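# Move the blue carton from the bookcase to the desk

## Task

Remove the blue carton from its row in the bookcase and set it down on the desk. Every brown carton must stay where it was, neither moved nor rotated. The blue carton must not topple or be left leaning, or the task fails. The result only counts if it holds without the robot's support, so release the carton and pull the robot away at the end.

## Robot and tools

ROBOT. A Hello Robot Stretch 3 with a single arm. It has a two-wheel drive base (0.33 m long, 0.34 m wide), a lift that slides up a mast, and an arm that telescopes out to the robot's RIGHT. The gripper cannot reach forward on its own, so drive the base to move it forward or back. Turns in place pivot about the point midway between the drive wheels, 0.05 m behind the front edge. With the arm fully in and the wrist folded, the wrist reaches up to 0.06 m beyond the right side and a turn sweeps a 0.28 m radius. A level, unfolded wrist reaches past that circle. The finger pads can grip with only about 25 N each. Loose objects may occasionally get a brief push from outside.

FRAMES. Base frame: origin on the floor between the drive wheels, x forward, y left, z up. The odometry frame is the base frame as it was when the scene began. hand_pose is given in the base frame and sits where the closed fingertips meet. With all wrist joints at zero, its x axis points up, its y axis points back along the arm toward the mast, and its z axis points to the robot's rear. The pads are round, 0.04 m across, and sit slightly nearer the wrist when the gripper is wide open.

execute_actions. Arguments: "actions", a list holding one action or none, and optional "cameras". An empty list just returns the state and images. An action may contain "base", "joints" or both, plus an optional "contact_limits". Its motions start at the same time.
- base: exactly one key. {"translate_m": d} is a straight drive offset in metres from the current spot, forward positive, -1 to 1. {"rotate_rad": d} is an in-place turn offset in radians, left/counter-clockwise positive, -3.2 to 3.2. The base cannot move sideways. The offset is measured from the base position in the most recent state report.
- joints: absolute targets keyed by name. lift_m 0 to 1.1 (arm height). arm_m 0 to 0.52 (extension). wrist_yaw_rad -1.345 to 4.42 (0 points along the arm, positive swings toward the front, 3.0 folds over the base). wrist_pitch_rad -1.57 to 0.451 (0 level, negative tips the fingers down). wrist_roll_rad -2.911 to 2.911 (0 means the fingers are side by side and level). gripper_m -0.089 to 0.179 (larger is wider). head_pan_rad -3.953 to 1.73 (0 forward, positive left, -1.57 looks along the arm). head_tilt_rad -1.53 to 0.419 (0 level, negative down). The tolerances for "done" are ±0.004 for the m joints and ±0.02 or ±0.05 (pitch) for the others.
- contact_limits: {"arm_m": effort in %, 1 to 100}. The arm motion stops once its effort hits that value (negative when retracting). Smaller values are gentler, but a value too small stops the motion immediately. The limit also caps the arm's holding force until the next action.
- cameras: a list of "head_camera", "nav_camera", "wrist_camera" or "all". If you leave it out or pass null, all images are returned. An empty list returns no images.
An unknown key or an out-of-range number rejects the whole call, and nothing moves. A joint or the base left out of an action may still be driving toward its earlier target. Each action runs at most 15 s. If a result reports a stop, the remaining execute_actions, wait and finished_scene calls in the same reply are skipped.

wait: {"seconds": 0 to 10}. Nothing new is commanded. It returns the usual state and images.
zoom_image: {"camera": name, "region": [x0, y0, x1, y1]} in pixels, with (0,0) at the top left and a region no larger than 504x504. It works only on full images from the latest result.
finished_scene: {"scene": number of the current scene}. It ends that scene permanently and reports success. A reply with no tool call ends the session.

RESULTS. joint_positions gives the current joint values. base_status and joint_status can be done, off_target (stopped short and possibly still pushing), contact_stop, time_out or torque_fault. After the last three, the old target is dropped and the joint holds where it stopped. A joint that hit contact goes slack until you command it again, so a slack lift can sink under load or keep pressing. on_its_own covers anything not commanded in this call. Its "held at" value is the target, not the actual position. A rest effort outside its range there suggests pushing or a load. motor_effort is a percentage of maximum, positive toward higher values, with the peak in brackets. It is noisy and biased, and a positive wheel effort pushes forward. lidar_m gives 12 distances in 30° sectors: sector 1 ahead, then counter-clockwise (4 left, 7 behind, 10 right), measured in a plane 0.17 m up over 0.15 to 12 m. "-" means nothing was seen. It misses clear objects, tabletops and thin legs, and the robot blocks parts of sectors 5, 6, 9 and 10. wrist_depth_mm (45 to 1000) and head_depth_mm (280 to 4000, head image sideways) are 7x7 grids of median depth, read from the top left. base_odometry comes from the wheels, so slip counts as motion. Heading runs -3.142 to 3.142, positive left. turned_by_wheels and turned_by_imu give the turn since the last result. base_tilt reports forward and right lean in degrees, with up to about 4° fixed bias. The contact_limits line shows the active limit, the default and the maximum. The pictures line gives the order of the images.

CAMERAS. head_camera (896x504) and nav_camera (fisheye, 672x504) ride on the head and follow head pan and tilt. wrist_camera (644x364) is mounted on the gripper. Each calibration's T_world_to_cam maps base-frame points into the camera frame. These have small errors, which are larger for the wrist camera when the arm is extended.

SPEED. The base reaches 0.30 m/s and 1.9 rad/s only when stowed: lift_m < 0.30, arm_m < 0.03 and wrist_yaw_rad > 2.54. Otherwise it is capped at 0.10 m/s and 0.63 rad/s.

GRIPPER. To grip, command gripper_m below the object's width; a lower value squeezes harder. To release, command at least 0.02 above the contact value. The fingertip gap is smaller than gripper_m (by 0.007 near closed, 0.025 wide open, and 0 below 0.007). Neither the reading nor "done" confirms a grasp. Squeezing too hard makes the stall guard weaken the grip. Send a new value to re-squeeze.

SELF-COLLISION. Fold or unfold the wrist (wrist_yaw_rad to 3.0) only with lift_m 0.32 to 0.95, wrist_pitch_rad -0.4 and roll near 0. Once folded, the lift may go down to 0.25. When wrist_yaw_rad is below -0.4, keep pitch at -0.5 or lower.

SAFETY. Arm and lift stop on firm contact, but the base, wrist and head keep pushing. A wrist servo pushed hard for seconds turns off for 10 s (torque_fault). Arm pushes against something solid with the gripper above about 0.45 m can tip the robot, and the risk grows with a raised contact limit or a second push. Driving while holding or hooking something fixed, or snagging furniture (especially when reversing), can also tip it. If it tips, reverse the last move in small steps, free the gripper, and lower lift_m to about 0.2 if still leaning. Avoid drops, slips, slams and hard shoves. The robot keeps holding the last command while you think.

Each tool is called after "Request:" as a command line: name --argument value for each argument, lists and objects as JSON in quotes; but a table of rows of numbers goes row by row, as --pt "numbers of a row", without its own name.

## Session

Request:
execute_actions --actions '[]'

Scene clock: 0.00 s.
base_odometry: x=+0.000 y=+0.000 heading=+0.000 (m, m, rad; odometry frame)
turned_by_wheels: +0.000 (rad since the last result)
turned_by_imu: +0.000 (rad since the last result)
base_tilt: forward=-1.0 right=-0.4 (deg)
lidar_m: 2.09 2.41 2.12 2.52 1.82 1.34 1.37 2.29 1.91 2.26 2.13 2.04
head_depth_mm: 1792 1830 1858 1853 1890 1911 1865 / 1845 1943 1976 1970 1989 2009 1966 / 1836 2022 2056 2080 2128 2154 1979 / 1823 2173 2149 2195 2203 2233 2001 / 1810 2293 2330 2329 2380 2382 2031 / 1804 2479 2464 2516 2518 2553 1995 / 1777 2575 2678 2701 2766 2747 2020
base_status: not commanded
joint_positions: lift_m=+0.431 arm_m=+0.002 wrist_yaw_rad=+3.099 wrist_pitch_rad=-0.623 wrist_roll_rad=-0.011 gripper_m=+0.037 head_pan_rad=-0.007 head_tilt_rad=-0.005
joint_status: not commanded
motor_effort: left_wheel=+0 right_wheel=-1 lift_m=+34 arm_m=+0 wrist_yaw_rad=+0 wrist_pitch_rad=+5 wrist_roll_rad=+0 gripper_m=-1 head_pan_rad=+0 head_tilt_rad=+2 (%)
hand_pose: x=-0.0130 y=+0.0465 z=+0.4009 quat_wxyz=(+0.230, +0.674, +0.204, +0.672) (m; base frame)
wrist_depth_mm: - - - - - - - / 978 985 - - - - - / 824 824 823 836 832 841 850 / 706 715 707 716 723 717 723 / 623 621 619 622 625 629 635 / 551 563 - - 552 559 565 / 500 - - - 501 504 513
pictures: head_camera (sideways: a quarter turn clockwise sets it upright), nav_camera (sideways: a quarter turn counterclockwise sets it upright), wrist_camera
Images, in order (width x height): head_camera 896x504, nav_camera 672x504, wrist_camera 644x364.

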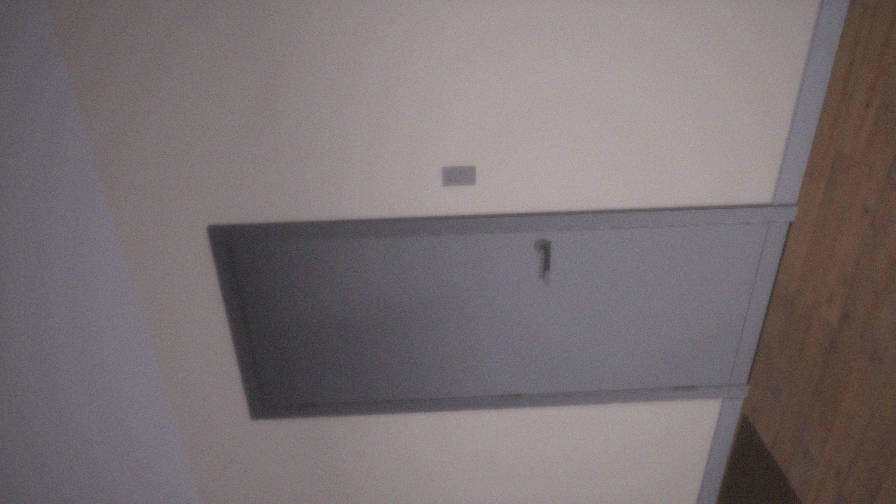

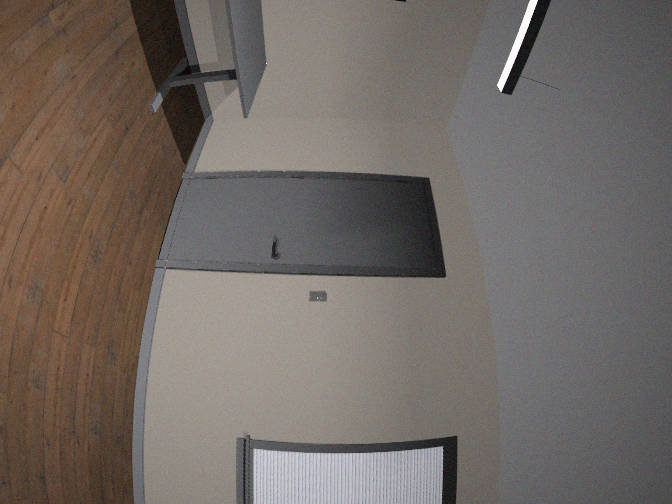

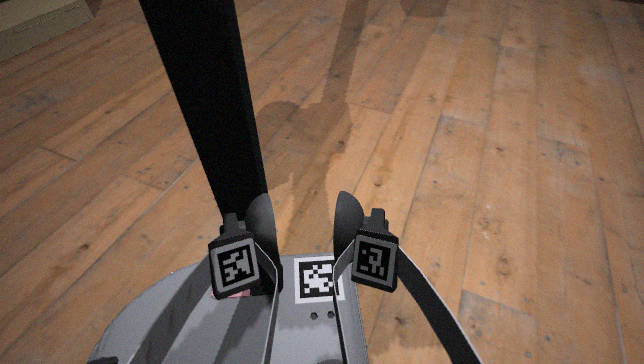

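Request:
execute_actions --actions '[{"joints":{"head_pan_rad":1.7,"head_tilt_rad":-0.4}}]' --cameras '["head_camera","nav_camera"]'

Request:
execute_actions --actions '[{"joints":{"head_pan_rad":-3.5,"lift_m":0.27}}]' --cameras '["head_camera","nav_camera"]'

Scene clock: 1.83 s.
base_odometry: x=+0.000 y=+0.000 heading=+0.000 (m, m, rad; odometry frame)
turned_by_wheels: +0.000 (rad since the last result)
turned_by_imu: +0.000 (rad since the last result)
base_tilt: forward=-1.0 right=-0.4 (deg)
lidar_m: 2.10 2.42 2.12 2.52 1.81 1.34 1.37 2.28 1.91 2.26 2.13 2.04
head_depth_mm: 2143 2294 2454 2615 2087 1600 1306 / 2274 2420 2662 2782 2140 1621 1302 / 2408 2596 2776 2899 2163 1618 1306 / 2486 2684 2905 2945 2148 1642 1326 / 2218 2332 2508 2667 2183 1648 1324 / 1967 2070 2176 2298 2214 1685 1378 / 1767 1871 1971 - - - -
base_status: not commanded
joint_positions: lift_m=+0.431 arm_m=+0.002 wrist_yaw_rad=+3.099 wrist_pitch_rad=-0.623 wrist_roll_rad=-0.011 gripper_m=+0.037 head_pan_rad=+1.693 head_tilt_rad=-0.395
joint_status: all done
motor_effort: left_wheel=+0(0) right_wheel=-1(1) lift_m=+34(34) arm_m=+0(0) wrist_yaw_rad=+0(0) wrist_pitch_rad=+5(5) wrist_roll_rad=+0(0) gripper_m=+0(0) head_pan_rad=+4(41) head_tilt_rad=-2(29) (%)
hand_pose: x=-0.0130 y=+0.0465 z=+0.4009 quat_wxyz=(+0.230, +0.674, +0.204, +0.672) (m; base frame)
wrist_depth_mm: - - - - - - - / 957 974 - - - - - / 809 833 833 833 834 851 855 / 718 708 717 715 714 727 725 / 616 621 626 628 630 635 637 / 551 564 - - 554 561 563 / 498 - - - 506 508 511
pictures: head_camera (sideways: a quarter turn clockwise sets it upright), nav_camera (sideways: a quarter turn counterclockwise sets it upright)
camera_calibration (this result's frames):
head_camera: T_world_to_cam=[[0.000784919, -0.414027, -0.910264, 1.20272], [-0.994176, -0.0984182, 0.0439075, -0.0509947], [-0.107765, 0.904928, -0.411693, 0.491893], [0, 0, 0, 1]] pos_world=[0.00136728, 0.0478117, 1.29954]
nav_camera: T_world_to_cam=[[-0.0731129, 0.350853, 0.933572, -1.17347], [0.990171, 0.137444, 0.0258915, 0.0181841], [-0.11923, 0.926289, -0.357453, 0.424525], [0, 0, 0, 1]] pos_world=[-0.0531853, 0.0159841, 1.2468]
Images, in order (width x height): head_camera 896x504, nav_camera 672x504.

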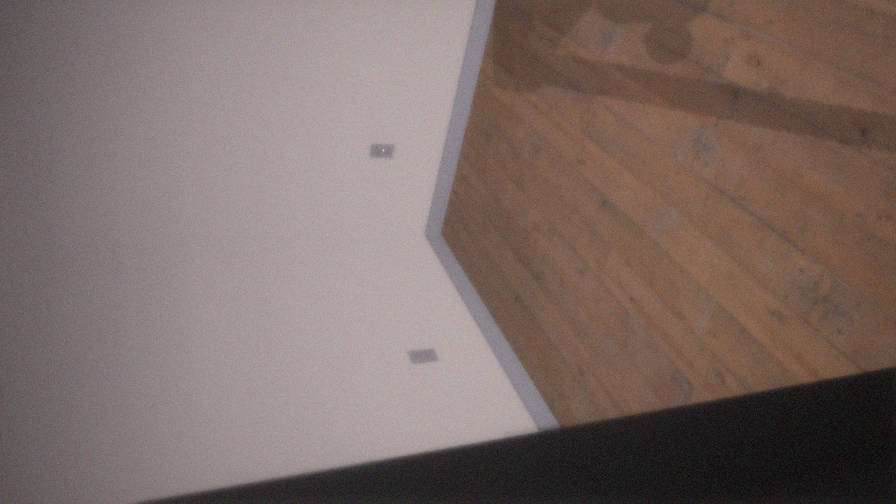

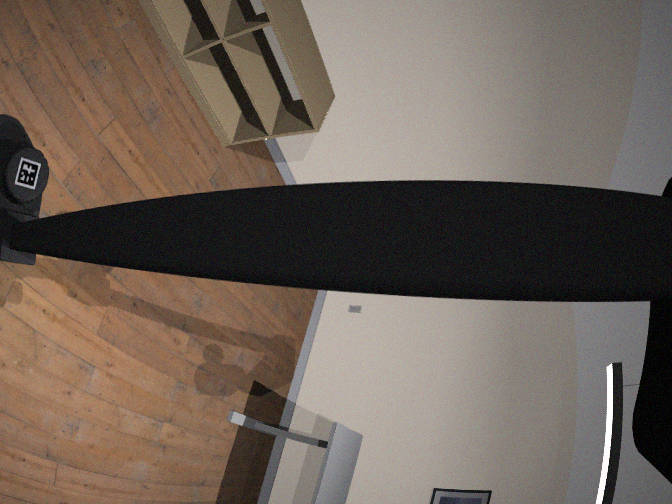

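Scene clock: 4.87 s.
base_odometry: x=+0.000 y=+0.000 heading=+0.000 (m, m, rad; odometry frame)
turned_by_wheels: +0.000 (rad since the last result)
turned_by_imu: +0.000 (rad since the last result)
base_tilt: forward=-1.0 right=-0.5 (deg)
lidar_m: 2.09 2.41 2.11 2.52 1.81 1.34 1.37 2.29 1.91 2.26 2.13 2.04
head_depth_mm: 1372 1493 1605 1641 1709 1602 1306 / 1397 1494 1639 1670 1639 1608 1307 / 1427 1542 1643 1673 1732 1639 1314 / 1443 1558 1684 1698 1763 1644 1315 / 1472 1580 1705 1813 1771 1645 1329 / 1476 1601 1732 1908 2053 1662 1329 / 1503 1626 1755 1906 2099 1658 1342
base_status: not commanded
joint_positions: lift_m=+0.271 arm_m=+0.002 wrist_yaw_rad=+3.099 wrist_pitch_rad=-0.623 wrist_roll_rad=-0.011 gripper_m=+0.037 head_pan_rad=-3.493 head_tilt_rad=-0.395
joint_status: all done
motor_effort: left_wheel=+0(0) right_wheel=+0(0) lift_m=+17(26) arm_m=+0(0) wrist_yaw_rad=-1(0) wrist_pitch_rad=+5(5) wrist_roll_rad=+0(0) gripper_m=-1(0) head_pan_rad=-3(41) head_tilt_rad=-3(3) (%)
hand_pose: x=-0.0130 y=+0.0465 z=+0.2402 quat_wxyz=(+0.230, +0.674, +0.204, +0.672) (m; base frame)
wrist_depth_mm: 855 846 869 878 888 895 896 / 684 698 696 708 714 711 718 / 580 586 587 584 596 605 599 / 500 523 - 533 508 514 519 / 451 - - - 444 446 452 / - - - - 397 399 400 / - - - - 357 360 360
pictures: head_camera (sideways: a quarter turn clockwise sets it upright), nav_camera (sideways: a quarter turn counterclockwise sets it upright)
camera_calibration (this result's frames):
head_camera: T_world_to_cam=[[0.369103, -0.188039, -0.910167, 1.20035], [-0.365429, -0.929803, 0.043902, -0.0548229], [-0.854532, 0.316397, -0.411908, 0.496727], [0, 0, 0, 1]] pos_world=[-0.0386154, 0.0175738, 1.29953]
nav_camera: T_world_to_cam=[[-0.345832, 0.0948711, 0.933488, -1.1717], [0.32885, 0.944027, 0.0258877, 0.0222231], [-0.878782, 0.31593, -0.357673, 0.429444], [0, 0, 0, 1]] pos_world=[-0.035131, -0.0454933, 1.24679]
Images, in order (width x height): head_camera 896x504, nav_camera 672x504.

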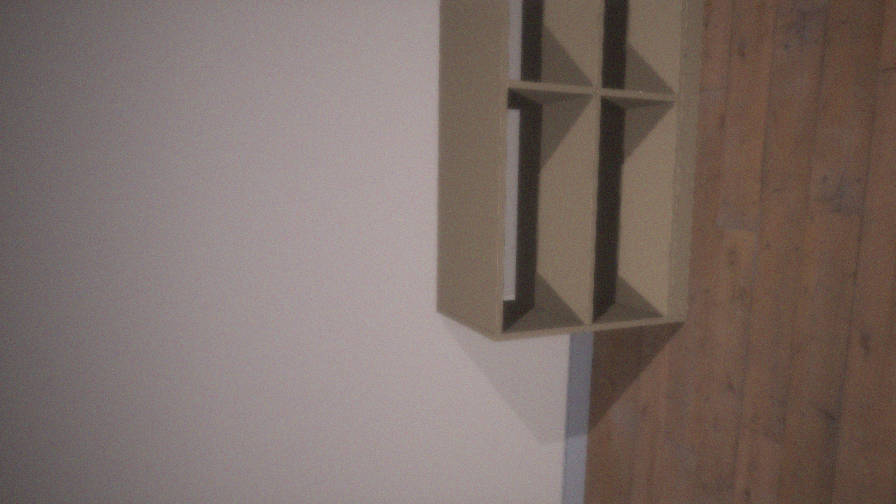

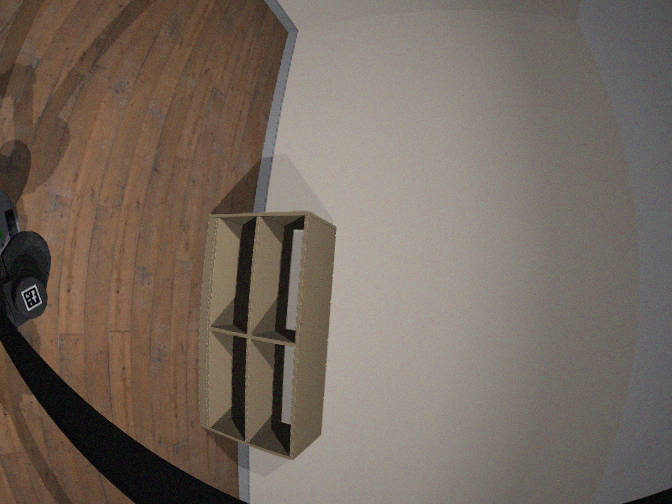

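Not it.

Request:
execute_actions --actions '[{"joints":{"head_pan_rad":-1.7}}]' --cameras '["head_camera","nav_camera"]'

Scene clock: 6.57 s.
base_odometry: x=+0.000 y=+0.000 heading=+0.000 (m, m, rad; odometry frame)
turned_by_wheels: +0.000 (rad since the last result)
turned_by_imu: +0.000 (rad since the last result)
base_tilt: forward=-1.0 right=-0.5 (deg)
lidar_m: 2.10 2.41 2.12 2.52 1.81 1.34 1.37 2.29 1.91 2.26 2.13 2.04
head_depth_mm: 1716 1829 1903 2106 2046 1594 1302 / 1781 1925 1978 2182 2064 1619 1313 / 1844 1980 2150 2367 2137 1644 1319 / 1893 2073 2237 2441 2152 1641 1320 / 1993 2126 2312 2578 2173 1639 1333 / 2071 2242 2450 2679 2209 1654 1333 / 2130 2337 2557 2774 2198 1668 1338
base_status: not commanded
joint_positions: lift_m=+0.271 arm_m=+0.002 wrist_yaw_rad=+3.099 wrist_pitch_rad=-0.623 wrist_roll_rad=-0.011 gripper_m=+0.037 head_pan_rad=-1.707 head_tilt_rad=-0.395
joint_status: all done
motor_effort: left_wheel=+0(0) right_wheel=-1(0) lift_m=+18(17) arm_m=-1(0) wrist_yaw_rad=+1(1) wrist_pitch_rad=+5(5) wrist_roll_rad=+0(0) gripper_m=+0(0) head_pan_rad=+4(41) head_tilt_rad=-3(2) (%)
hand_pose: x=-0.0130 y=+0.0465 z=+0.2402 quat_wxyz=(+0.230, +0.674, +0.204, +0.672) (m; base frame)
wrist_depth_mm: 857 849 861 867 889 884 901 / 693 701 698 709 708 715 717 / 576 579 582 588 594 601 599 / 498 512 - 539 504 509 512 / 451 - - - 445 444 448 / - - - - 397 396 398 / - - - - 357 360 360
pictures: head_camera (sideways: a quarter turn clockwise sets it upright), nav_camera (sideways: a quarter turn counterclockwise sets it upright)
camera_calibration (this result's frames):
head_camera: T_world_to_cam=[[0.10507, 0.400694, -0.910167, 1.20196], [0.986316, -0.15891, 0.043902, -0.0630686], [-0.127044, -0.902326, -0.411908, 0.49229], [0, 0, 0, 1]] pos_world=[-0.00154205, -0.0474331, 1.29953]
nav_camera: T_world_to_cam=[[-0.019001, -0.358105, 0.933488, -1.17369], [-0.992419, 0.12014, 0.0258877, 0.0302829], [-0.12142, -0.92592, -0.357673, 0.424825], [0, 0, 0, 1]] pos_world=[0.0593342, -0.0305902, 1.24679]
Images, in order (width x height): head_camera 896x504, nav_camera 672x504.

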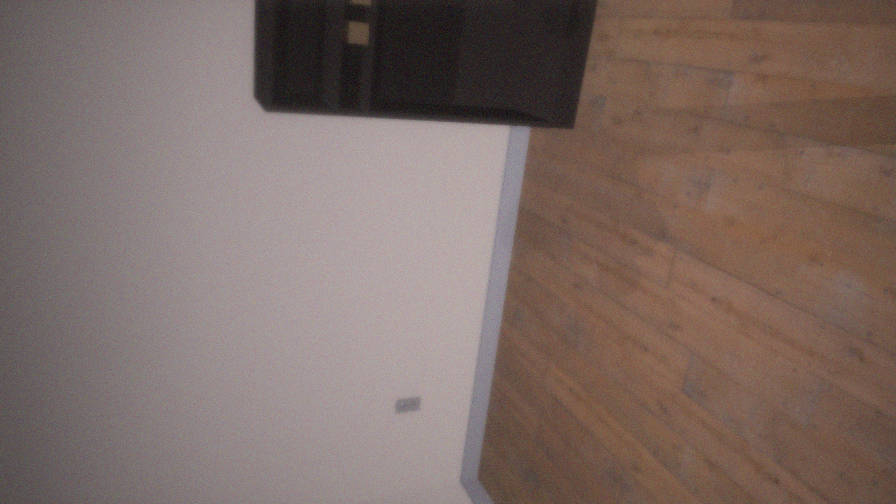

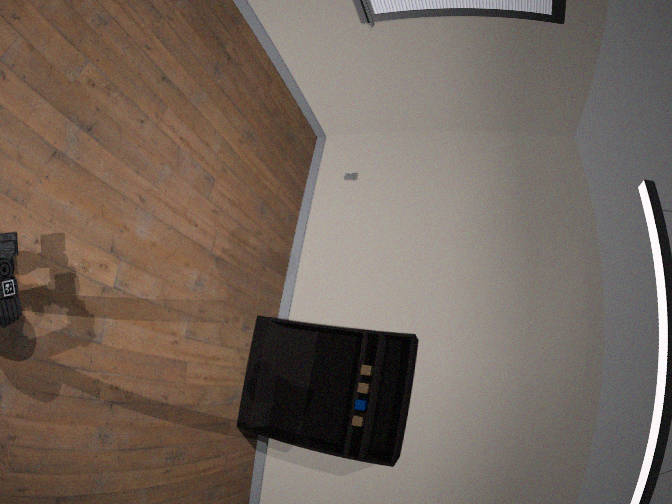

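Request:
execute_actions --actions '[{"base":{"rotate_rad":-2.17},"joints":{"head_pan_rad":0}}]' --cameras '[]'

Request:
execute_actions --actions '[{"base":{"translate_m":1.0}}]' --cameras '["head_camera"]'

Scene clock: 9.77 s.
base_odometry: x=+0.000 y=+0.000 heading=-2.170 (m, m, rad; odometry frame)
turned_by_wheels: -2.170 (rad since the last result)
turned_by_imu: -2.164 (rad since the last result)
base_tilt: forward=-1.0 right=-0.4 (deg)
lidar_m: 1.90 2.22 2.18 2.04 2.08 2.41 2.12 2.63 1.55 1.34 1.37 2.27
head_depth_mm: 1872 2005 2195 2389 2086 1611 1304 / 1851 1978 2170 2367 2115 1619 1298 / 1826 1961 1983 2203 2123 1635 1323 / 1808 1957 1991 2205 2109 1653 1322 / 1809 1916 1982 2223 2090 1651 1323 / 1759 1897 1991 2186 2127 1642 1339 / 1738 1879 2036 2185 2192 1655 1347
base_status: done
joint_positions: lift_m=+0.271 arm_m=+0.002 wrist_yaw_rad=+3.099 wrist_pitch_rad=-0.623 wrist_roll_rad=-0.011 gripper_m=+0.037 head_pan_rad=-0.007 head_tilt_rad=-0.396
joint_status: all done
motor_effort: left_wheel=+2(16) right_wheel=-3(10) lift_m=+17(17) arm_m=-1(1) wrist_yaw_rad=+1(0) wrist_pitch_rad=+5(5) wrist_roll_rad=+0(0) gripper_m=+0(0) head_pan_rad=+3(41) head_tilt_rad=-2(2) (%)
hand_pose: x=-0.0130 y=+0.0465 z=+0.2402 quat_wxyz=(+0.230, +0.674, +0.204, +0.672) (m; base frame)
wrist_depth_mm: 840 842 867 879 876 893 894 / 675 696 711 706 700 720 717 / 572 583 587 595 596 592 599 / 496 514 - 538 506 514 514 / 447 - - - 448 447 451 / - - - - 398 399 400 / - - - - 357 359 364
pictures: none
No camera images: the call's "cameras" was empty. Leave "cameras" out to get every camera's image.

Scene clock: 14.87 s.
base_odometry: x=-0.564 y=-0.826 heading=-2.170 (m, m, rad; odometry frame)
turned_by_wheels: +0.000 (rad since the last result)
turned_by_imu: +0.002 (rad since the last result)
base_tilt: forward=-1.0 right=-0.4 (deg)
lidar_m: 1.14 0.96 1.57 2.12 2.16 2.78 3.11 2.18 1.35 1.65 1.68 0.97
head_depth_mm: 1003 1077 1145 999 1365 1501 1300 / 994 1076 1112 1071 1284 1400 1266 / 982 1060 1105 1065 1312 1409 1256 / 970 1048 1097 1074 1301 1418 1260 / 957 1037 1079 1081 1281 1405 1253 / 947 1020 1072 1097 1274 1393 1255 / 942 1013 1059 1031 1049 1172 1260
base_status: done
joint_positions: lift_m=+0.271 arm_m=+0.002 wrist_yaw_rad=+3.099 wrist_pitch_rad=-0.623 wrist_roll_rad=-0.011 gripper_m=+0.037 head_pan_rad=-0.007 head_tilt_rad=-0.396
joint_status: not commanded
motor_effort: left_wheel=+2(13) right_wheel=-2(7) lift_m=+18(17) arm_m=+0(1) wrist_yaw_rad=+0(0) wrist_pitch_rad=+5(5) wrist_roll_rad=+0(0) gripper_m=+1(0) head_pan_rad=+4(3) head_tilt_rad=-2(2) (%)
hand_pose: x=-0.0130 y=+0.0465 z=+0.2402 quat_wxyz=(+0.230, +0.674, +0.204, +0.672) (m; base frame)
wrist_depth_mm: 849 849 884 879 886 888 894 / 687 693 699 703 713 714 721 / 577 580 593 593 593 593 595 / 497 517 - 530 506 507 513 / 449 - - - 445 445 449 / - - - - 398 396 400 / - - - - 359 358 359
pictures: head_camera (sideways: a quarter turn clockwise sets it upright)
camera_calibration (this result's frames):
head_camera: T_world_to_cam=[[-0.411871, 0.0524673, -0.90973, 1.20454], [0.0302915, 0.998578, 0.0438773, -0.0572046], [0.910739, -0.00948527, -0.412875, 0.487217], [0, 0, 0, 1]] pos_world=[0.0541203, -0.00145438, 1.29948]
Images, in order (width x height): head_camera 896x504.

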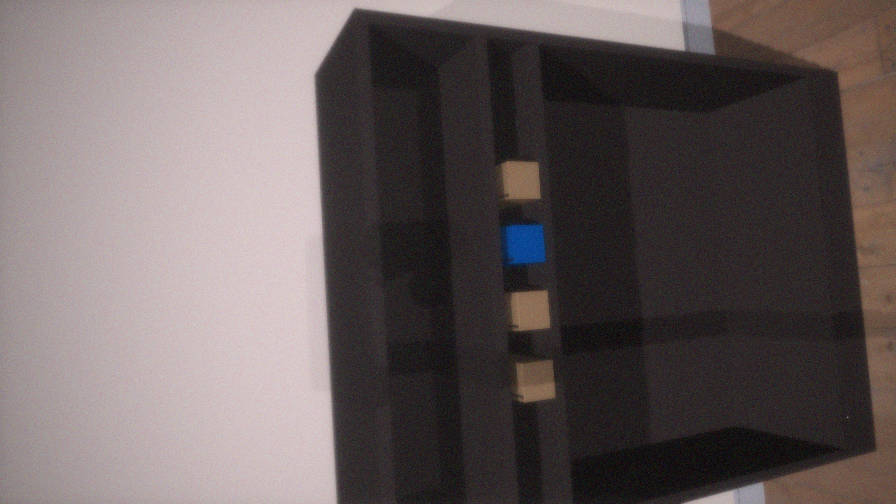

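Request:
execute_actions --actions '[{"base":{"translate_m":0.25}}]' --cameras '[]'

Request:
execute_actions --actions '[{"base":{"rotate_rad":1.67},"joints":{"head_pan_rad":-1.57,"head_tilt_rad":-0.65,"lift_m":0.7,"wrist_pitch_rad":-0.4}}]' --cameras '[]'

Request:
execute_actions --actions '[{"joints":{"wrist_yaw_rad":0,"gripper_m":0.12}}]' --cameras '[]'

Request:
execute_actions --actions '[{"base":{"translate_m":-0.04},"joints":{"wrist_pitch_rad":0}}]'

Scene clock: 18.23 s.
base_odometry: x=-0.705 y=-1.032 heading=-2.170 (m, m, rad; odometry frame)
turned_by_wheels: +0.000 (rad since the last result)
turned_by_imu: +0.001 (rad since the last result)
base_tilt: forward=-1.0 right=-0.4 (deg)
lidar_m: 0.90 0.74 1.24 2.14 2.18 2.81 3.82 2.38 1.46 1.62 1.48 0.74
head_depth_mm: 786 851 904 822 787 956 1005 / 780 841 887 879 771 1150 1212 / 771 829 882 742 759 1136 1211 / 763 820 875 753 761 1125 1196 / 753 812 871 760 766 1104 1192 / 746 804 859 773 741 1093 1194 / 740 791 859 721 782 1048 1139
base_status: done
joint_positions: lift_m=+0.271 arm_m=+0.002 wrist_yaw_rad=+3.099 wrist_pitch_rad=-0.623 wrist_roll_rad=-0.011 gripper_m=+0.037 head_pan_rad=-0.007 head_tilt_rad=-0.396
joint_status: not commanded
motor_effort: left_wheel=+2(14) right_wheel=-2(7) lift_m=+18(18) arm_m=-1(1) wrist_yaw_rad=+0(1) wrist_pitch_rad=+5(5) wrist_roll_rad=+0(0) gripper_m=-1(1) head_pan_rad=+4(3) head_tilt_rad=-2(2) (%)
hand_pose: x=-0.0130 y=+0.0465 z=+0.2402 quat_wxyz=(+0.230, +0.674, +0.204, +0.672) (m; base frame)
wrist_depth_mm: 853 863 864 866 888 879 855 / 683 701 704 703 704 712 726 / 582 584 583 590 592 599 595 / 499 518 - 537 513 514 515 / 448 - - - 446 446 452 / - - - - 398 398 400 / - - - - 357 357 360
pictures: none
No camera images: the call's "cameras" was empty. Leave "cameras" out to get every camera's image.

Scene clock: 22.97 s.
base_odometry: x=-0.705 y=-1.032 heading=-0.500 (m, m, rad; odometry frame)
turned_by_wheels: +1.670 (rad since the last result)
turned_by_imu: +1.669 (rad since the last result)
base_tilt: forward=-1.0 right=-0.4 (deg)
lidar_m: 2.15 2.23 3.07 3.36 1.88 1.46 1.63 1.33 0.74 0.90 0.74 1.35
head_depth_mm: 761 782 831 773 1193 1213 1163 / 759 792 841 748 1266 1244 1164 / 758 800 841 771 1263 1244 1157 / 760 810 846 770 1275 1256 1174 / 760 810 853 779 1282 1255 1173 / 761 809 862 790 1247 1227 1158 / 760 809 866 794 1015 1331 1161
base_status: done
joint_positions: lift_m=+0.699 arm_m=+0.002 wrist_yaw_rad=+3.099 wrist_pitch_rad=-0.422 wrist_roll_rad=-0.011 gripper_m=+0.037 head_pan_rad=-1.563 head_tilt_rad=-0.642
joint_status: all done
motor_effort: left_wheel=-3(12) right_wheel=+3(10) lift_m=+50(50) arm_m=-1(1) wrist_yaw_rad=+1(0) wrist_pitch_rad=+10(12) wrist_roll_rad=+0(0) gripper_m=+0(0) head_pan_rad=-4(40) head_tilt_rad=-4(22) (%)
hand_pose: x=-0.0118 y=+0.0763 z=+0.7112 quat_wxyz=(+0.162, +0.690, +0.135, +0.692) (m; base frame)
wrist_depth_mm: - - - - - - - / - - - - - - - / - - - - - - - / - - - - - - - / - - - - - - - / 937 937 - 943 948 952 951 / 827 839 830 828 821 827 831
pictures: none
No camera images: the call's "cameras" was empty. Leave "cameras" out to get every camera's image.

Scene clock: 25.53 s.
base_odometry: x=-0.705 y=-1.032 heading=-0.500 (m, m, rad; odometry frame)
turned_by_wheels: +0.000 (rad since the last result)
turned_by_imu: +0.000 (rad since the last result)
base_tilt: forward=-1.0 right=-0.4 (deg)
lidar_m: 2.14 2.23 3.04 3.36 1.87 1.46 1.62 1.34 0.74 0.90 0.74 1.35
head_depth_mm: 759 781 837 772 1202 1209 1163 / 762 792 838 748 1271 1239 1177 / 761 801 846 770 1268 1282 - / 760 807 847 768 1286 1273 1153 / 758 813 856 780 1278 1260 1161 / 759 811 862 790 1255 1229 1163 / 761 809 862 792 1019 1328 1157
base_status: not commanded
joint_positions: lift_m=+0.699 arm_m=+0.002 wrist_yaw_rad=+0.003 wrist_pitch_rad=-0.422 wrist_roll_rad=-0.011 gripper_m=+0.120 head_pan_rad=-1.563 head_tilt_rad=-0.642
joint_status: all done
motor_effort: left_wheel=-3(3) right_wheel=+2(3) lift_m=+50(50) arm_m=-1(1) wrist_yaw_rad=-3(3) wrist_pitch_rad=+10(10) wrist_roll_rad=+0(0) gripper_m=-1(100) head_pan_rad=-3(3) head_tilt_rad=-4(4) (%)
hand_pose: x=-0.0207 y=-0.3712 z=+0.7112 quat_wxyz=(+0.696, +0.150, -0.687, -0.146) (m; base frame)
wrist_depth_mm: 352 349 350 350 350 371 370 / 472 634 655 649 646 624 421 / 477 686 711 709 718 619 491 / 534 690 799 801 801 631 875 / 947 606 916 913 901 622 - / 948 782 846 830 829 912 952 / 821 781 763 770 762 785 827
pictures: none
No camera images: the call's "cameras" was empty. Leave "cameras" out to get every camera's image.

Scene clock: 27.53 s.
base_odometry: x=-0.740 y=-1.013 heading=-0.500 (m, m, rad; odometry frame)
turned_by_wheels: +0.000 (rad since the last result)
turned_by_imu: +0.000 (rad since the last result)
base_tilt: forward=-0.9 right=-0.4 (deg)
lidar_m: 2.19 2.27 3.08 3.36 1.86 1.43 1.59 1.33 0.72 0.90 0.76 1.35
head_depth_mm: 759 783 830 768 1085 1204 1168 / 760 790 836 767 1263 1245 1165 / 757 798 839 769 1269 1262 - / 759 811 849 764 1270 1248 1155 / 760 809 849 769 1274 1250 1159 / 757 809 861 761 1281 1265 1160 / 756 805 865 790 1061 1275 1166
base_status: done
joint_positions: lift_m=+0.699 arm_m=+0.002 wrist_yaw_rad=+0.003 wrist_pitch_rad=-0.026 wrist_roll_rad=-0.011 gripper_m=+0.120 head_pan_rad=-1.563 head_tilt_rad=-0.642
joint_status: all done
motor_effort: left_wheel=-3(10) right_wheel=+2(4) lift_m=+50(50) arm_m=-1(1) wrist_yaw_rad=-2(3) wrist_pitch_rad=+12(10) wrist_roll_rad=+0(0) gripper_m=+0(0) head_pan_rad=-4(4) head_tilt_rad=-4(4) (%)
hand_pose: x=-0.0207 y=-0.4029 z=+0.8073 quat_wxyz=(+0.711, +0.011, -0.703, -0.008) (m; base frame)
wrist_depth_mm: 523 589 592 600 597 562 394 / 519 607 614 620 614 559 408 / 470 381 383 387 420 528 415 / 461 400 399 400 401 440 444 / 509 655 690 700 692 536 749 / 499 718 725 727 735 533 796 / 476 727 759 759 765 614 828
pictures: head_camera (sideways: a quarter turn clockwise sets it upright), nav_camera (sideways: a quarter turn counterclockwise sets it upright), wrist_camera
camera_calibration (this result's frames):
head_camera: T_world_to_cam=[[0.0447089, 0.62182, -0.781883, 1.03504], [0.998995, -0.0254642, 0.0368723, -0.053981], [0.00301794, -0.782746, -0.622334, 0.765281], [0, 0, 0, 1]] pos_world=[0.00534174, -0.0459623, 1.28753]
nav_camera: T_world_to_cam=[[0.0343996, -0.574642, 0.817682, -1.02297], [-0.999335, -0.0296628, 0.0211956, 0.0364413], [0.0120748, -0.817867, -0.57528, 0.707159], [0, 0, 0, 1]] pos_world=[0.0630679, -0.00839683, 1.24251]
wrist_camera: T_world_to_cam=[[-0.998761, 0.0463769, -0.0180444, 0.00377148], [0.0289338, 0.246171, -0.968795, 0.908321], [-0.0404877, -0.968116, -0.247207, -0.0235689], [0, 0, 0, 1]] pos_world=[-0.0234686, -0.246594, 0.874218]
Images, in order (width x height): head_camera 896x504, nav_camera 672x504, wrist_camera 644x364.

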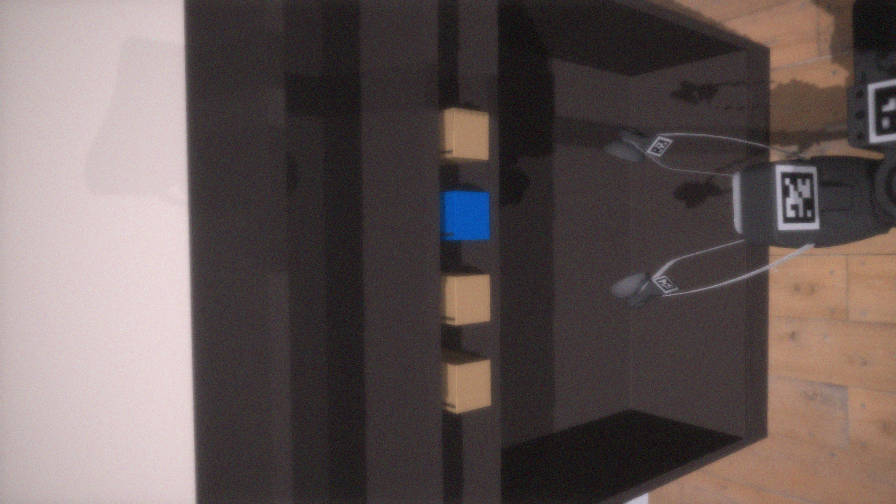

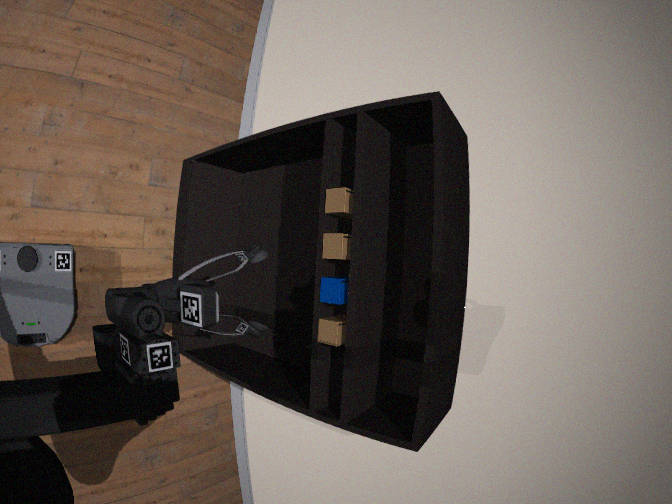

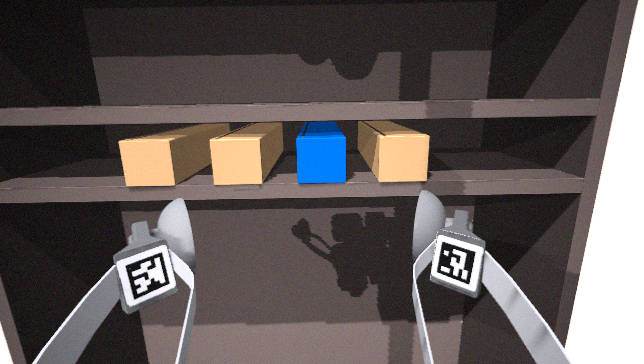

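Request:
execute_actions --actions '[{"base":{"translate_m":-0.017},"joints":{"lift_m":0.69,"arm_m":0.17,"gripper_m":0.092}}]' --cameras '["head_camera","wrist_camera"]'

Scene clock: 30.53 s.
base_odometry: x=-0.755 y=-1.005 heading=-0.500 (m, m, rad; odometry frame)
turned_by_wheels: +0.000 (rad since the last result)
turned_by_imu: +0.000 (rad since the last result)
base_tilt: forward=-1.0 right=-0.4 (deg)
lidar_m: 2.20 2.29 3.11 3.38 1.84 1.41 1.57 1.33 0.71 0.90 0.77 1.35
head_depth_mm: 756 783 831 769 1033 1274 - / 760 794 836 766 1228 - 1153 / 758 796 841 764 1210 - 1143 / 763 811 848 764 1275 1249 1155 / 757 808 855 767 1279 1250 1161 / 757 811 861 772 1281 1263 1161 / 760 807 863 795 1104 1243 1163
base_status: done
joint_positions: lift_m=+0.691 arm_m=+0.170 wrist_yaw_rad=+0.002 wrist_pitch_rad=-0.025 wrist_roll_rad=-0.011 gripper_m=+0.092 head_pan_rad=-1.563 head_tilt_rad=-0.642
joint_status: all done
motor_effort: left_wheel=-3(9) right_wheel=+1(4) lift_m=+17(46) arm_m=+5(6) wrist_yaw_rad=-1(3) wrist_pitch_rad=+11(12) wrist_roll_rad=+0(0) gripper_m=-1(100) head_pan_rad=-3(4) head_tilt_rad=-3(3) (%)
hand_pose: x=-0.0209 y=-0.5701 z=+0.7988 quat_wxyz=(+0.711, +0.010, -0.703, -0.008) (m; base frame)
wrist_depth_mm: 437 440 445 440 444 443 360 / 453 454 453 453 454 458 346 / 251 240 263 229 221 451 346 / 236 223 262 223 225 313 335 / 238 236 238 239 237 238 239 / 519 539 552 543 549 515 370 / 514 569 571 573 570 560 368
pictures: head_camera (sideways: a quarter turn clockwise sets it upright), wrist_camera
camera_calibration (this result's frames):
head_camera: T_world_to_cam=[[0.0447837, 0.621815, -0.781883, 1.03504], [0.998992, -0.0255844, 0.0368723, -0.053981], [0.00292379, -0.782746, -0.622334, 0.765282], [0, 0, 0, 1]] pos_world=[0.00533622, -0.0459622, 1.28753]
wrist_camera: T_world_to_cam=[[-0.998715, 0.0473416, -0.0181071, 0.0117238], [0.0291797, 0.24491, -0.969107, 0.940804], [-0.0414445, -0.968389, -0.245977, -0.188764], [0, 0, 0, 1]] pos_world=[-0.0235669, -0.413765, 0.86552]
Images, in order (width x height): head_camera 896x504, wrist_camera 644x364.

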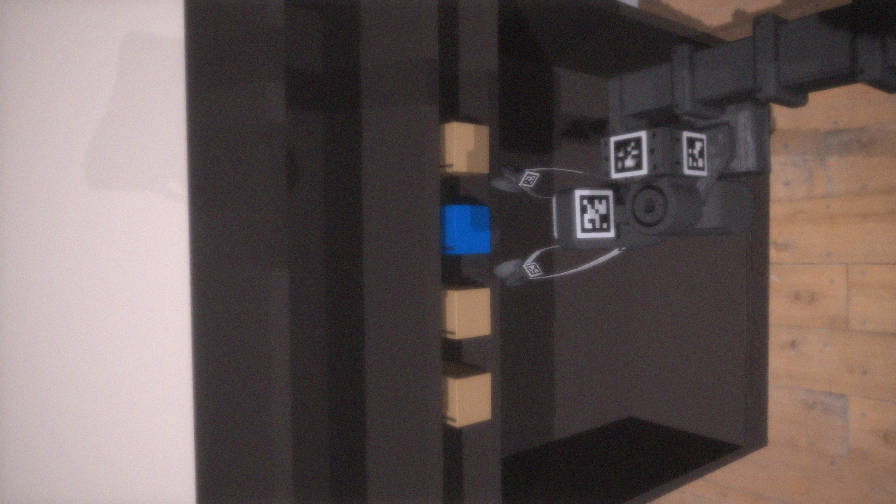

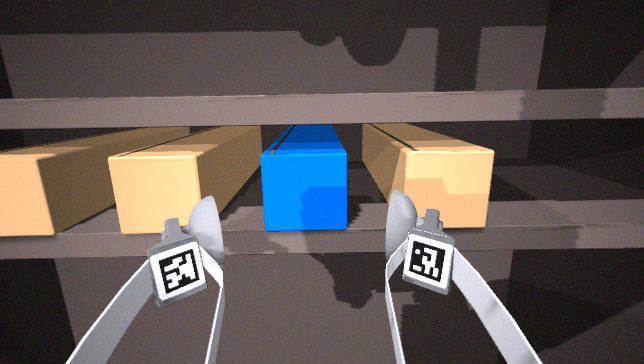

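Request:
execute_actions --actions '[{"joints":{"arm_m":0.235,"gripper_m":0.086}}]' --cameras '["head_camera","wrist_camera"]'

Scene clock: 32.47 s.
base_odometry: x=-0.755 y=-1.005 heading=-0.500 (m, m, rad; odometry frame)
turned_by_wheels: +0.000 (rad since the last result)
turned_by_imu: +0.000 (rad since the last result)
base_tilt: forward=-1.0 right=-0.4 (deg)
lidar_m: 2.19 2.30 3.13 3.38 1.84 1.41 1.57 1.33 0.71 0.89 0.77 1.35
head_depth_mm: 758 782 832 771 1035 1243 - / 759 790 836 765 1194 - 1136 / 761 798 843 750 - 1214 1151 / 759 808 846 767 1276 1248 1156 / 761 809 849 769 1279 1253 1163 / 758 808 860 772 1277 1258 1168 / 758 808 867 795 1099 1240 1166
base_status: not commanded
joint_positions: lift_m=+0.691 arm_m=+0.235 wrist_yaw_rad=+0.002 wrist_pitch_rad=-0.025 wrist_roll_rad=-0.011 gripper_m=+0.086 head_pan_rad=-1.563 head_tilt_rad=-0.642
joint_status: all done
motor_effort: left_wheel=-3(3) right_wheel=+1(2) lift_m=+17(17) arm_m=+6(5) wrist_yaw_rad=-1(2) wrist_pitch_rad=+11(11) wrist_roll_rad=+0(0) gripper_m=-1(100) head_pan_rad=-3(3) head_tilt_rad=-4(4) (%)
hand_pose: x=-0.0209 y=-0.6351 z=+0.7988 quat_wxyz=(+0.711, +0.010, -0.703, -0.008) (m; base frame)
wrist_depth_mm: 383 382 383 383 383 383 364 / 394 393 395 393 394 393 334 / 153 152 153 153 153 154 322 / 157 170 217 158 210 157 322 / 163 162 165 163 180 163 218 / 175 174 175 174 176 175 176 / 490 495 495 494 493 488 371
pictures: head_camera (sideways: a quarter turn clockwise sets it upright), wrist_camera
camera_calibration (this result's frames):
head_camera: T_world_to_cam=[[0.0447837, 0.621815, -0.781883, 1.03504], [0.998992, -0.0255844, 0.0368723, -0.053981], [0.00292379, -0.782746, -0.622334, 0.765282], [0, 0, 0, 1]] pos_world=[0.00533622, -0.0459622, 1.28753]
wrist_camera: T_world_to_cam=[[-0.998714, 0.0473516, -0.0181074, 0.014805], [0.0291822, 0.244904, -0.969108, 0.956722], [-0.0414542, -0.96839, -0.245971, -0.251714], [0, 0, 0, 1]] pos_world=[-0.0235679, -0.478764, 0.86552]
Images, in order (width x height): head_camera 896x504, wrist_camera 644x364.

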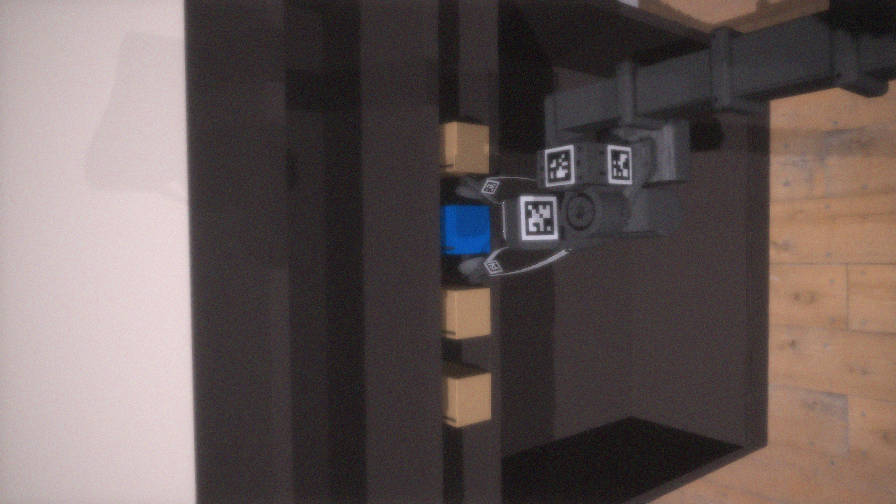

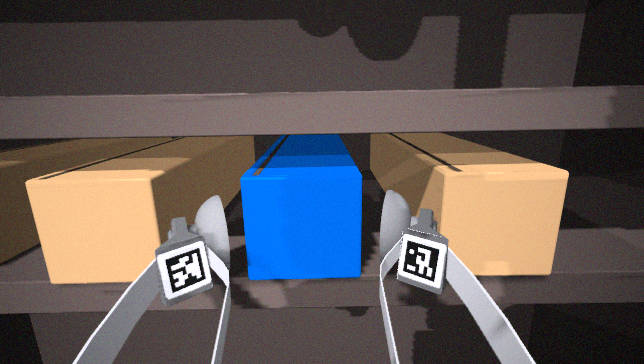

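Request:
execute_actions --actions '[{"base":{"translate_m":0.003},"joints":{"arm_m":0.268,"gripper_m":0.08}}]' --cameras '["wrist_camera"]'

Request:
execute_actions --actions '[{"joints":{"gripper_m":0.0}}]' --cameras '[]'

Request:
execute_actions --actions '[{"joints":{"arm_m":0.19}}]' --cameras '["head_camera","wrist_camera"]'

Scene clock: 34.10 s.
base_odometry: x=-0.752 y=-1.007 heading=-0.500 (m, m, rad; odometry frame)
turned_by_wheels: +0.000 (rad since the last result)
turned_by_imu: +0.000 (rad since the last result)
base_tilt: forward=-1.0 right=-0.4 (deg)
lidar_m: 2.19 2.30 3.10 3.37 1.85 1.41 1.57 1.33 0.71 0.90 0.77 1.35
head_depth_mm: 762 784 830 766 1046 1261 - / 762 788 834 768 - 1229 1147 / 761 797 839 751 - 1239 1148 / 762 809 844 749 1272 1246 1150 / 758 809 856 770 1264 1259 1154 / 755 811 861 772 1282 1259 1159 / 755 811 869 790 1094 1235 1161
base_status: done
joint_positions: lift_m=+0.691 arm_m=+0.268 wrist_yaw_rad=+0.002 wrist_pitch_rad=-0.025 wrist_roll_rad=-0.011 gripper_m=+0.080 head_pan_rad=-1.563 head_tilt_rad=-0.642
joint_status: all done
motor_effort: left_wheel=-2(4) right_wheel=+2(6) lift_m=+17(17) arm_m=+5(6) wrist_yaw_rad=-1(0) wrist_pitch_rad=+11(11) wrist_roll_rad=+0(0) gripper_m=-1(100) head_pan_rad=-3(4) head_tilt_rad=-4(4) (%)
hand_pose: x=-0.0209 y=-0.6681 z=+0.7988 quat_wxyz=(+0.711, +0.010, -0.703, -0.008) (m; base frame)
wrist_depth_mm: 351 351 351 352 353 352 350 / 362 362 363 364 361 363 337 / 120 120 120 120 121 121 121 / 150 163 208 141 198 137 134 / 126 138 127 127 158 129 127 / 132 134 134 133 153 134 134 / 143 144 144 144 144 144 145
pictures: wrist_camera
camera_calibration (this result's frames):
wrist_camera: T_world_to_cam=[[-0.998714, 0.0473523, -0.0181074, 0.0163675], [0.0291823, 0.244905, -0.969108, 0.964802], [-0.0414549, -0.96839, -0.245971, -0.283662], [0, 0, 0, 1]] pos_world=[-0.0235679, -0.511755, 0.86552]
Images, in order (width x height): wrist_camera 644x364.

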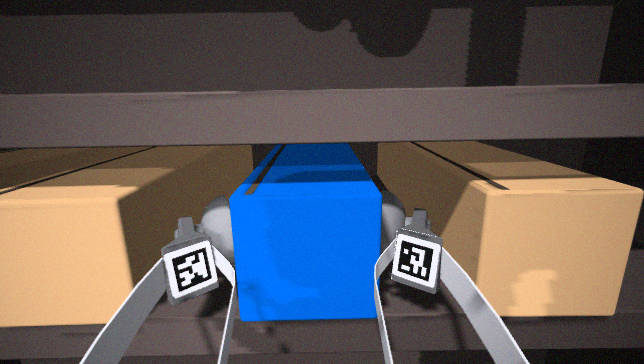

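Scene clock: 35.40 s.
base_odometry: x=-0.752 y=-1.007 heading=-0.500 (m, m, rad; odometry frame)
turned_by_wheels: +0.000 (rad since the last result)
turned_by_imu: +0.000 (rad since the last result)
base_tilt: forward=-1.0 right=-0.4 (deg)
lidar_m: 2.20 2.29 3.11 3.37 1.84 1.42 1.57 1.33 0.71 0.90 0.77 1.35
head_depth_mm: 761 781 833 773 1038 1250 - / 759 792 838 766 - 1226 1149 / 760 798 844 747 - 1240 1147 / 762 810 844 751 1271 1253 1152 / 759 812 851 771 1280 1260 1160 / 758 809 860 771 1288 1254 1159 / 757 805 868 798 1091 1226 1165
base_status: not commanded
joint_positions: lift_m=+0.691 arm_m=+0.268 wrist_yaw_rad=+0.002 wrist_pitch_rad=-0.025 wrist_roll_rad=-0.011 gripper_m=+0.040 head_pan_rad=-1.563 head_tilt_rad=-0.642
joint_status: gripper_m off_target (ended at +0.040, target +0.000)
motor_effort: left_wheel=-3(3) right_wheel=+3(2) lift_m=+17(17) arm_m=+5(5) wrist_yaw_rad=-1(1) wrist_pitch_rad=+11(11) wrist_roll_rad=+0(0) gripper_m=-100(100) head_pan_rad=-3(4) head_tilt_rad=-4(4) (%)
hand_pose: x=-0.0209 y=-0.6681 z=+0.7988 quat_wxyz=(+0.711, +0.010, -0.703, -0.008) (m; base frame)
wrist_depth_mm: 352 352 351 352 352 353 352 / 365 362 364 362 361 360 338 / 120 120 120 120 120 121 121 / 150 163 197 142 212 137 135 / 126 138 128 128 158 129 127 / 132 134 136 134 154 133 134 / 143 143 144 144 144 145 145
pictures: none
No camera images: the call's "cameras" was empty. Leave "cameras" out to get every camera's image.

Scene clock: 37.17 s.
base_odometry: x=-0.752 y=-1.007 heading=-0.500 (m, m, rad; odometry frame)
turned_by_wheels: +0.000 (rad since the last result)
turned_by_imu: +0.000 (rad since the last result)
base_tilt: forward=-1.0 right=-0.4 (deg)
lidar_m: 2.20 2.29 3.10 3.37 1.85 1.41 1.57 1.33 0.71 0.90 0.77 1.35
head_depth_mm: 758 781 829 774 1039 1271 - / 759 794 836 766 1234 - 1141 / 759 798 844 747 1204 1217 1154 / 757 808 845 744 1277 1243 1149 / 759 809 851 769 1277 1249 1162 / 760 808 858 767 1290 1254 1159 / 756 809 870 796 1095 1226 1162
base_status: not commanded
joint_positions: lift_m=+0.691 arm_m=+0.190 wrist_yaw_rad=+0.002 wrist_pitch_rad=-0.025 wrist_roll_rad=-0.011 gripper_m=+0.008 head_pan_rad=-1.563 head_tilt_rad=-0.642
joint_status: all done
on_its_own: gripper_m moved -0.032 toward your old target +0.000
motor_effort: left_wheel=-2(3) right_wheel=+2(2) lift_m=+17(17) arm_m=-6(7) wrist_yaw_rad=-1(1) wrist_pitch_rad=+11(11) wrist_roll_rad=+0(0) gripper_m=-100(100) head_pan_rad=-3(3) head_tilt_rad=-3(4) (%)
hand_pose: x=-0.0209 y=-0.5909 z=+0.7988 quat_wxyz=(+0.711, +0.010, -0.703, -0.008) (m; base frame)
wrist_depth_mm: 423 421 421 423 423 422 366 / 433 435 433 434 434 435 335 / 196 237 292 226 219 266 335 / 232 200 203 141 210 204 337 / 218 210 128 128 209 217 218 / 506 517 136 134 527 513 371 / 516 544 547 541 545 517 375
pictures: head_camera (sideways: a quarter turn clockwise sets it upright), wrist_camera
camera_calibration (this result's frames):
head_camera: T_world_to_cam=[[0.0447838, 0.621815, -0.781883, 1.03504], [0.998992, -0.0255846, 0.0368723, -0.053981], [0.00292361, -0.782746, -0.622334, 0.765282], [0, 0, 0, 1]] pos_world=[0.0053362, -0.0459622, 1.28753]
wrist_camera: T_world_to_cam=[[-0.998714, 0.0473501, -0.0181074, 0.0127104], [0.0291818, 0.244905, -0.969108, 0.945891], [-0.0414528, -0.96839, -0.245971, -0.208887], [0, 0, 0, 1]] pos_world=[-0.0235677, -0.434539, 0.86552]
Images, in order (width x height): head_camera 896x504, wrist_camera 644x364.

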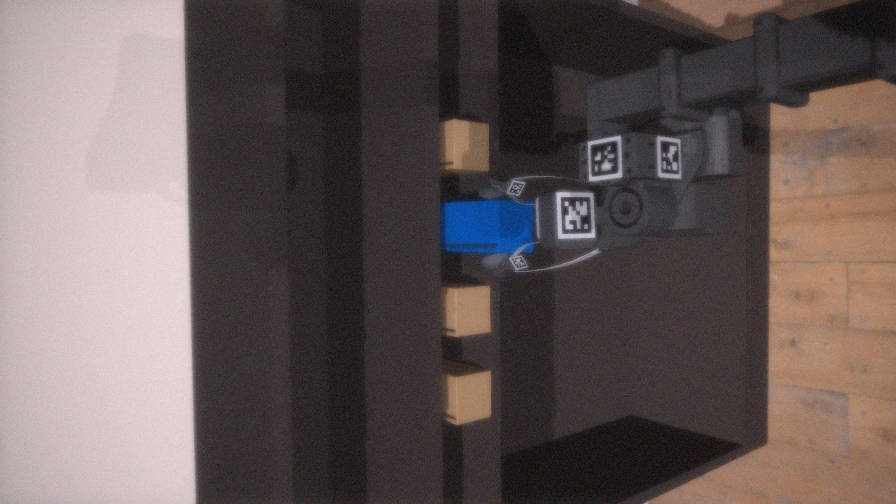

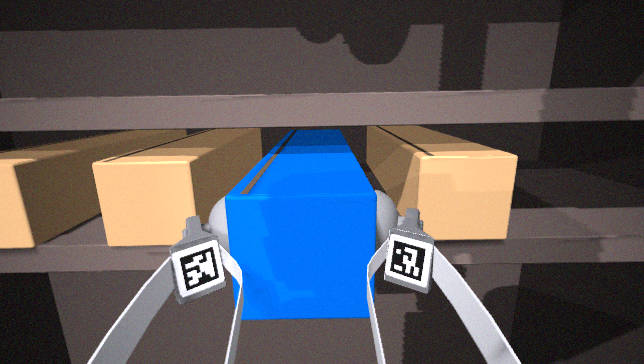

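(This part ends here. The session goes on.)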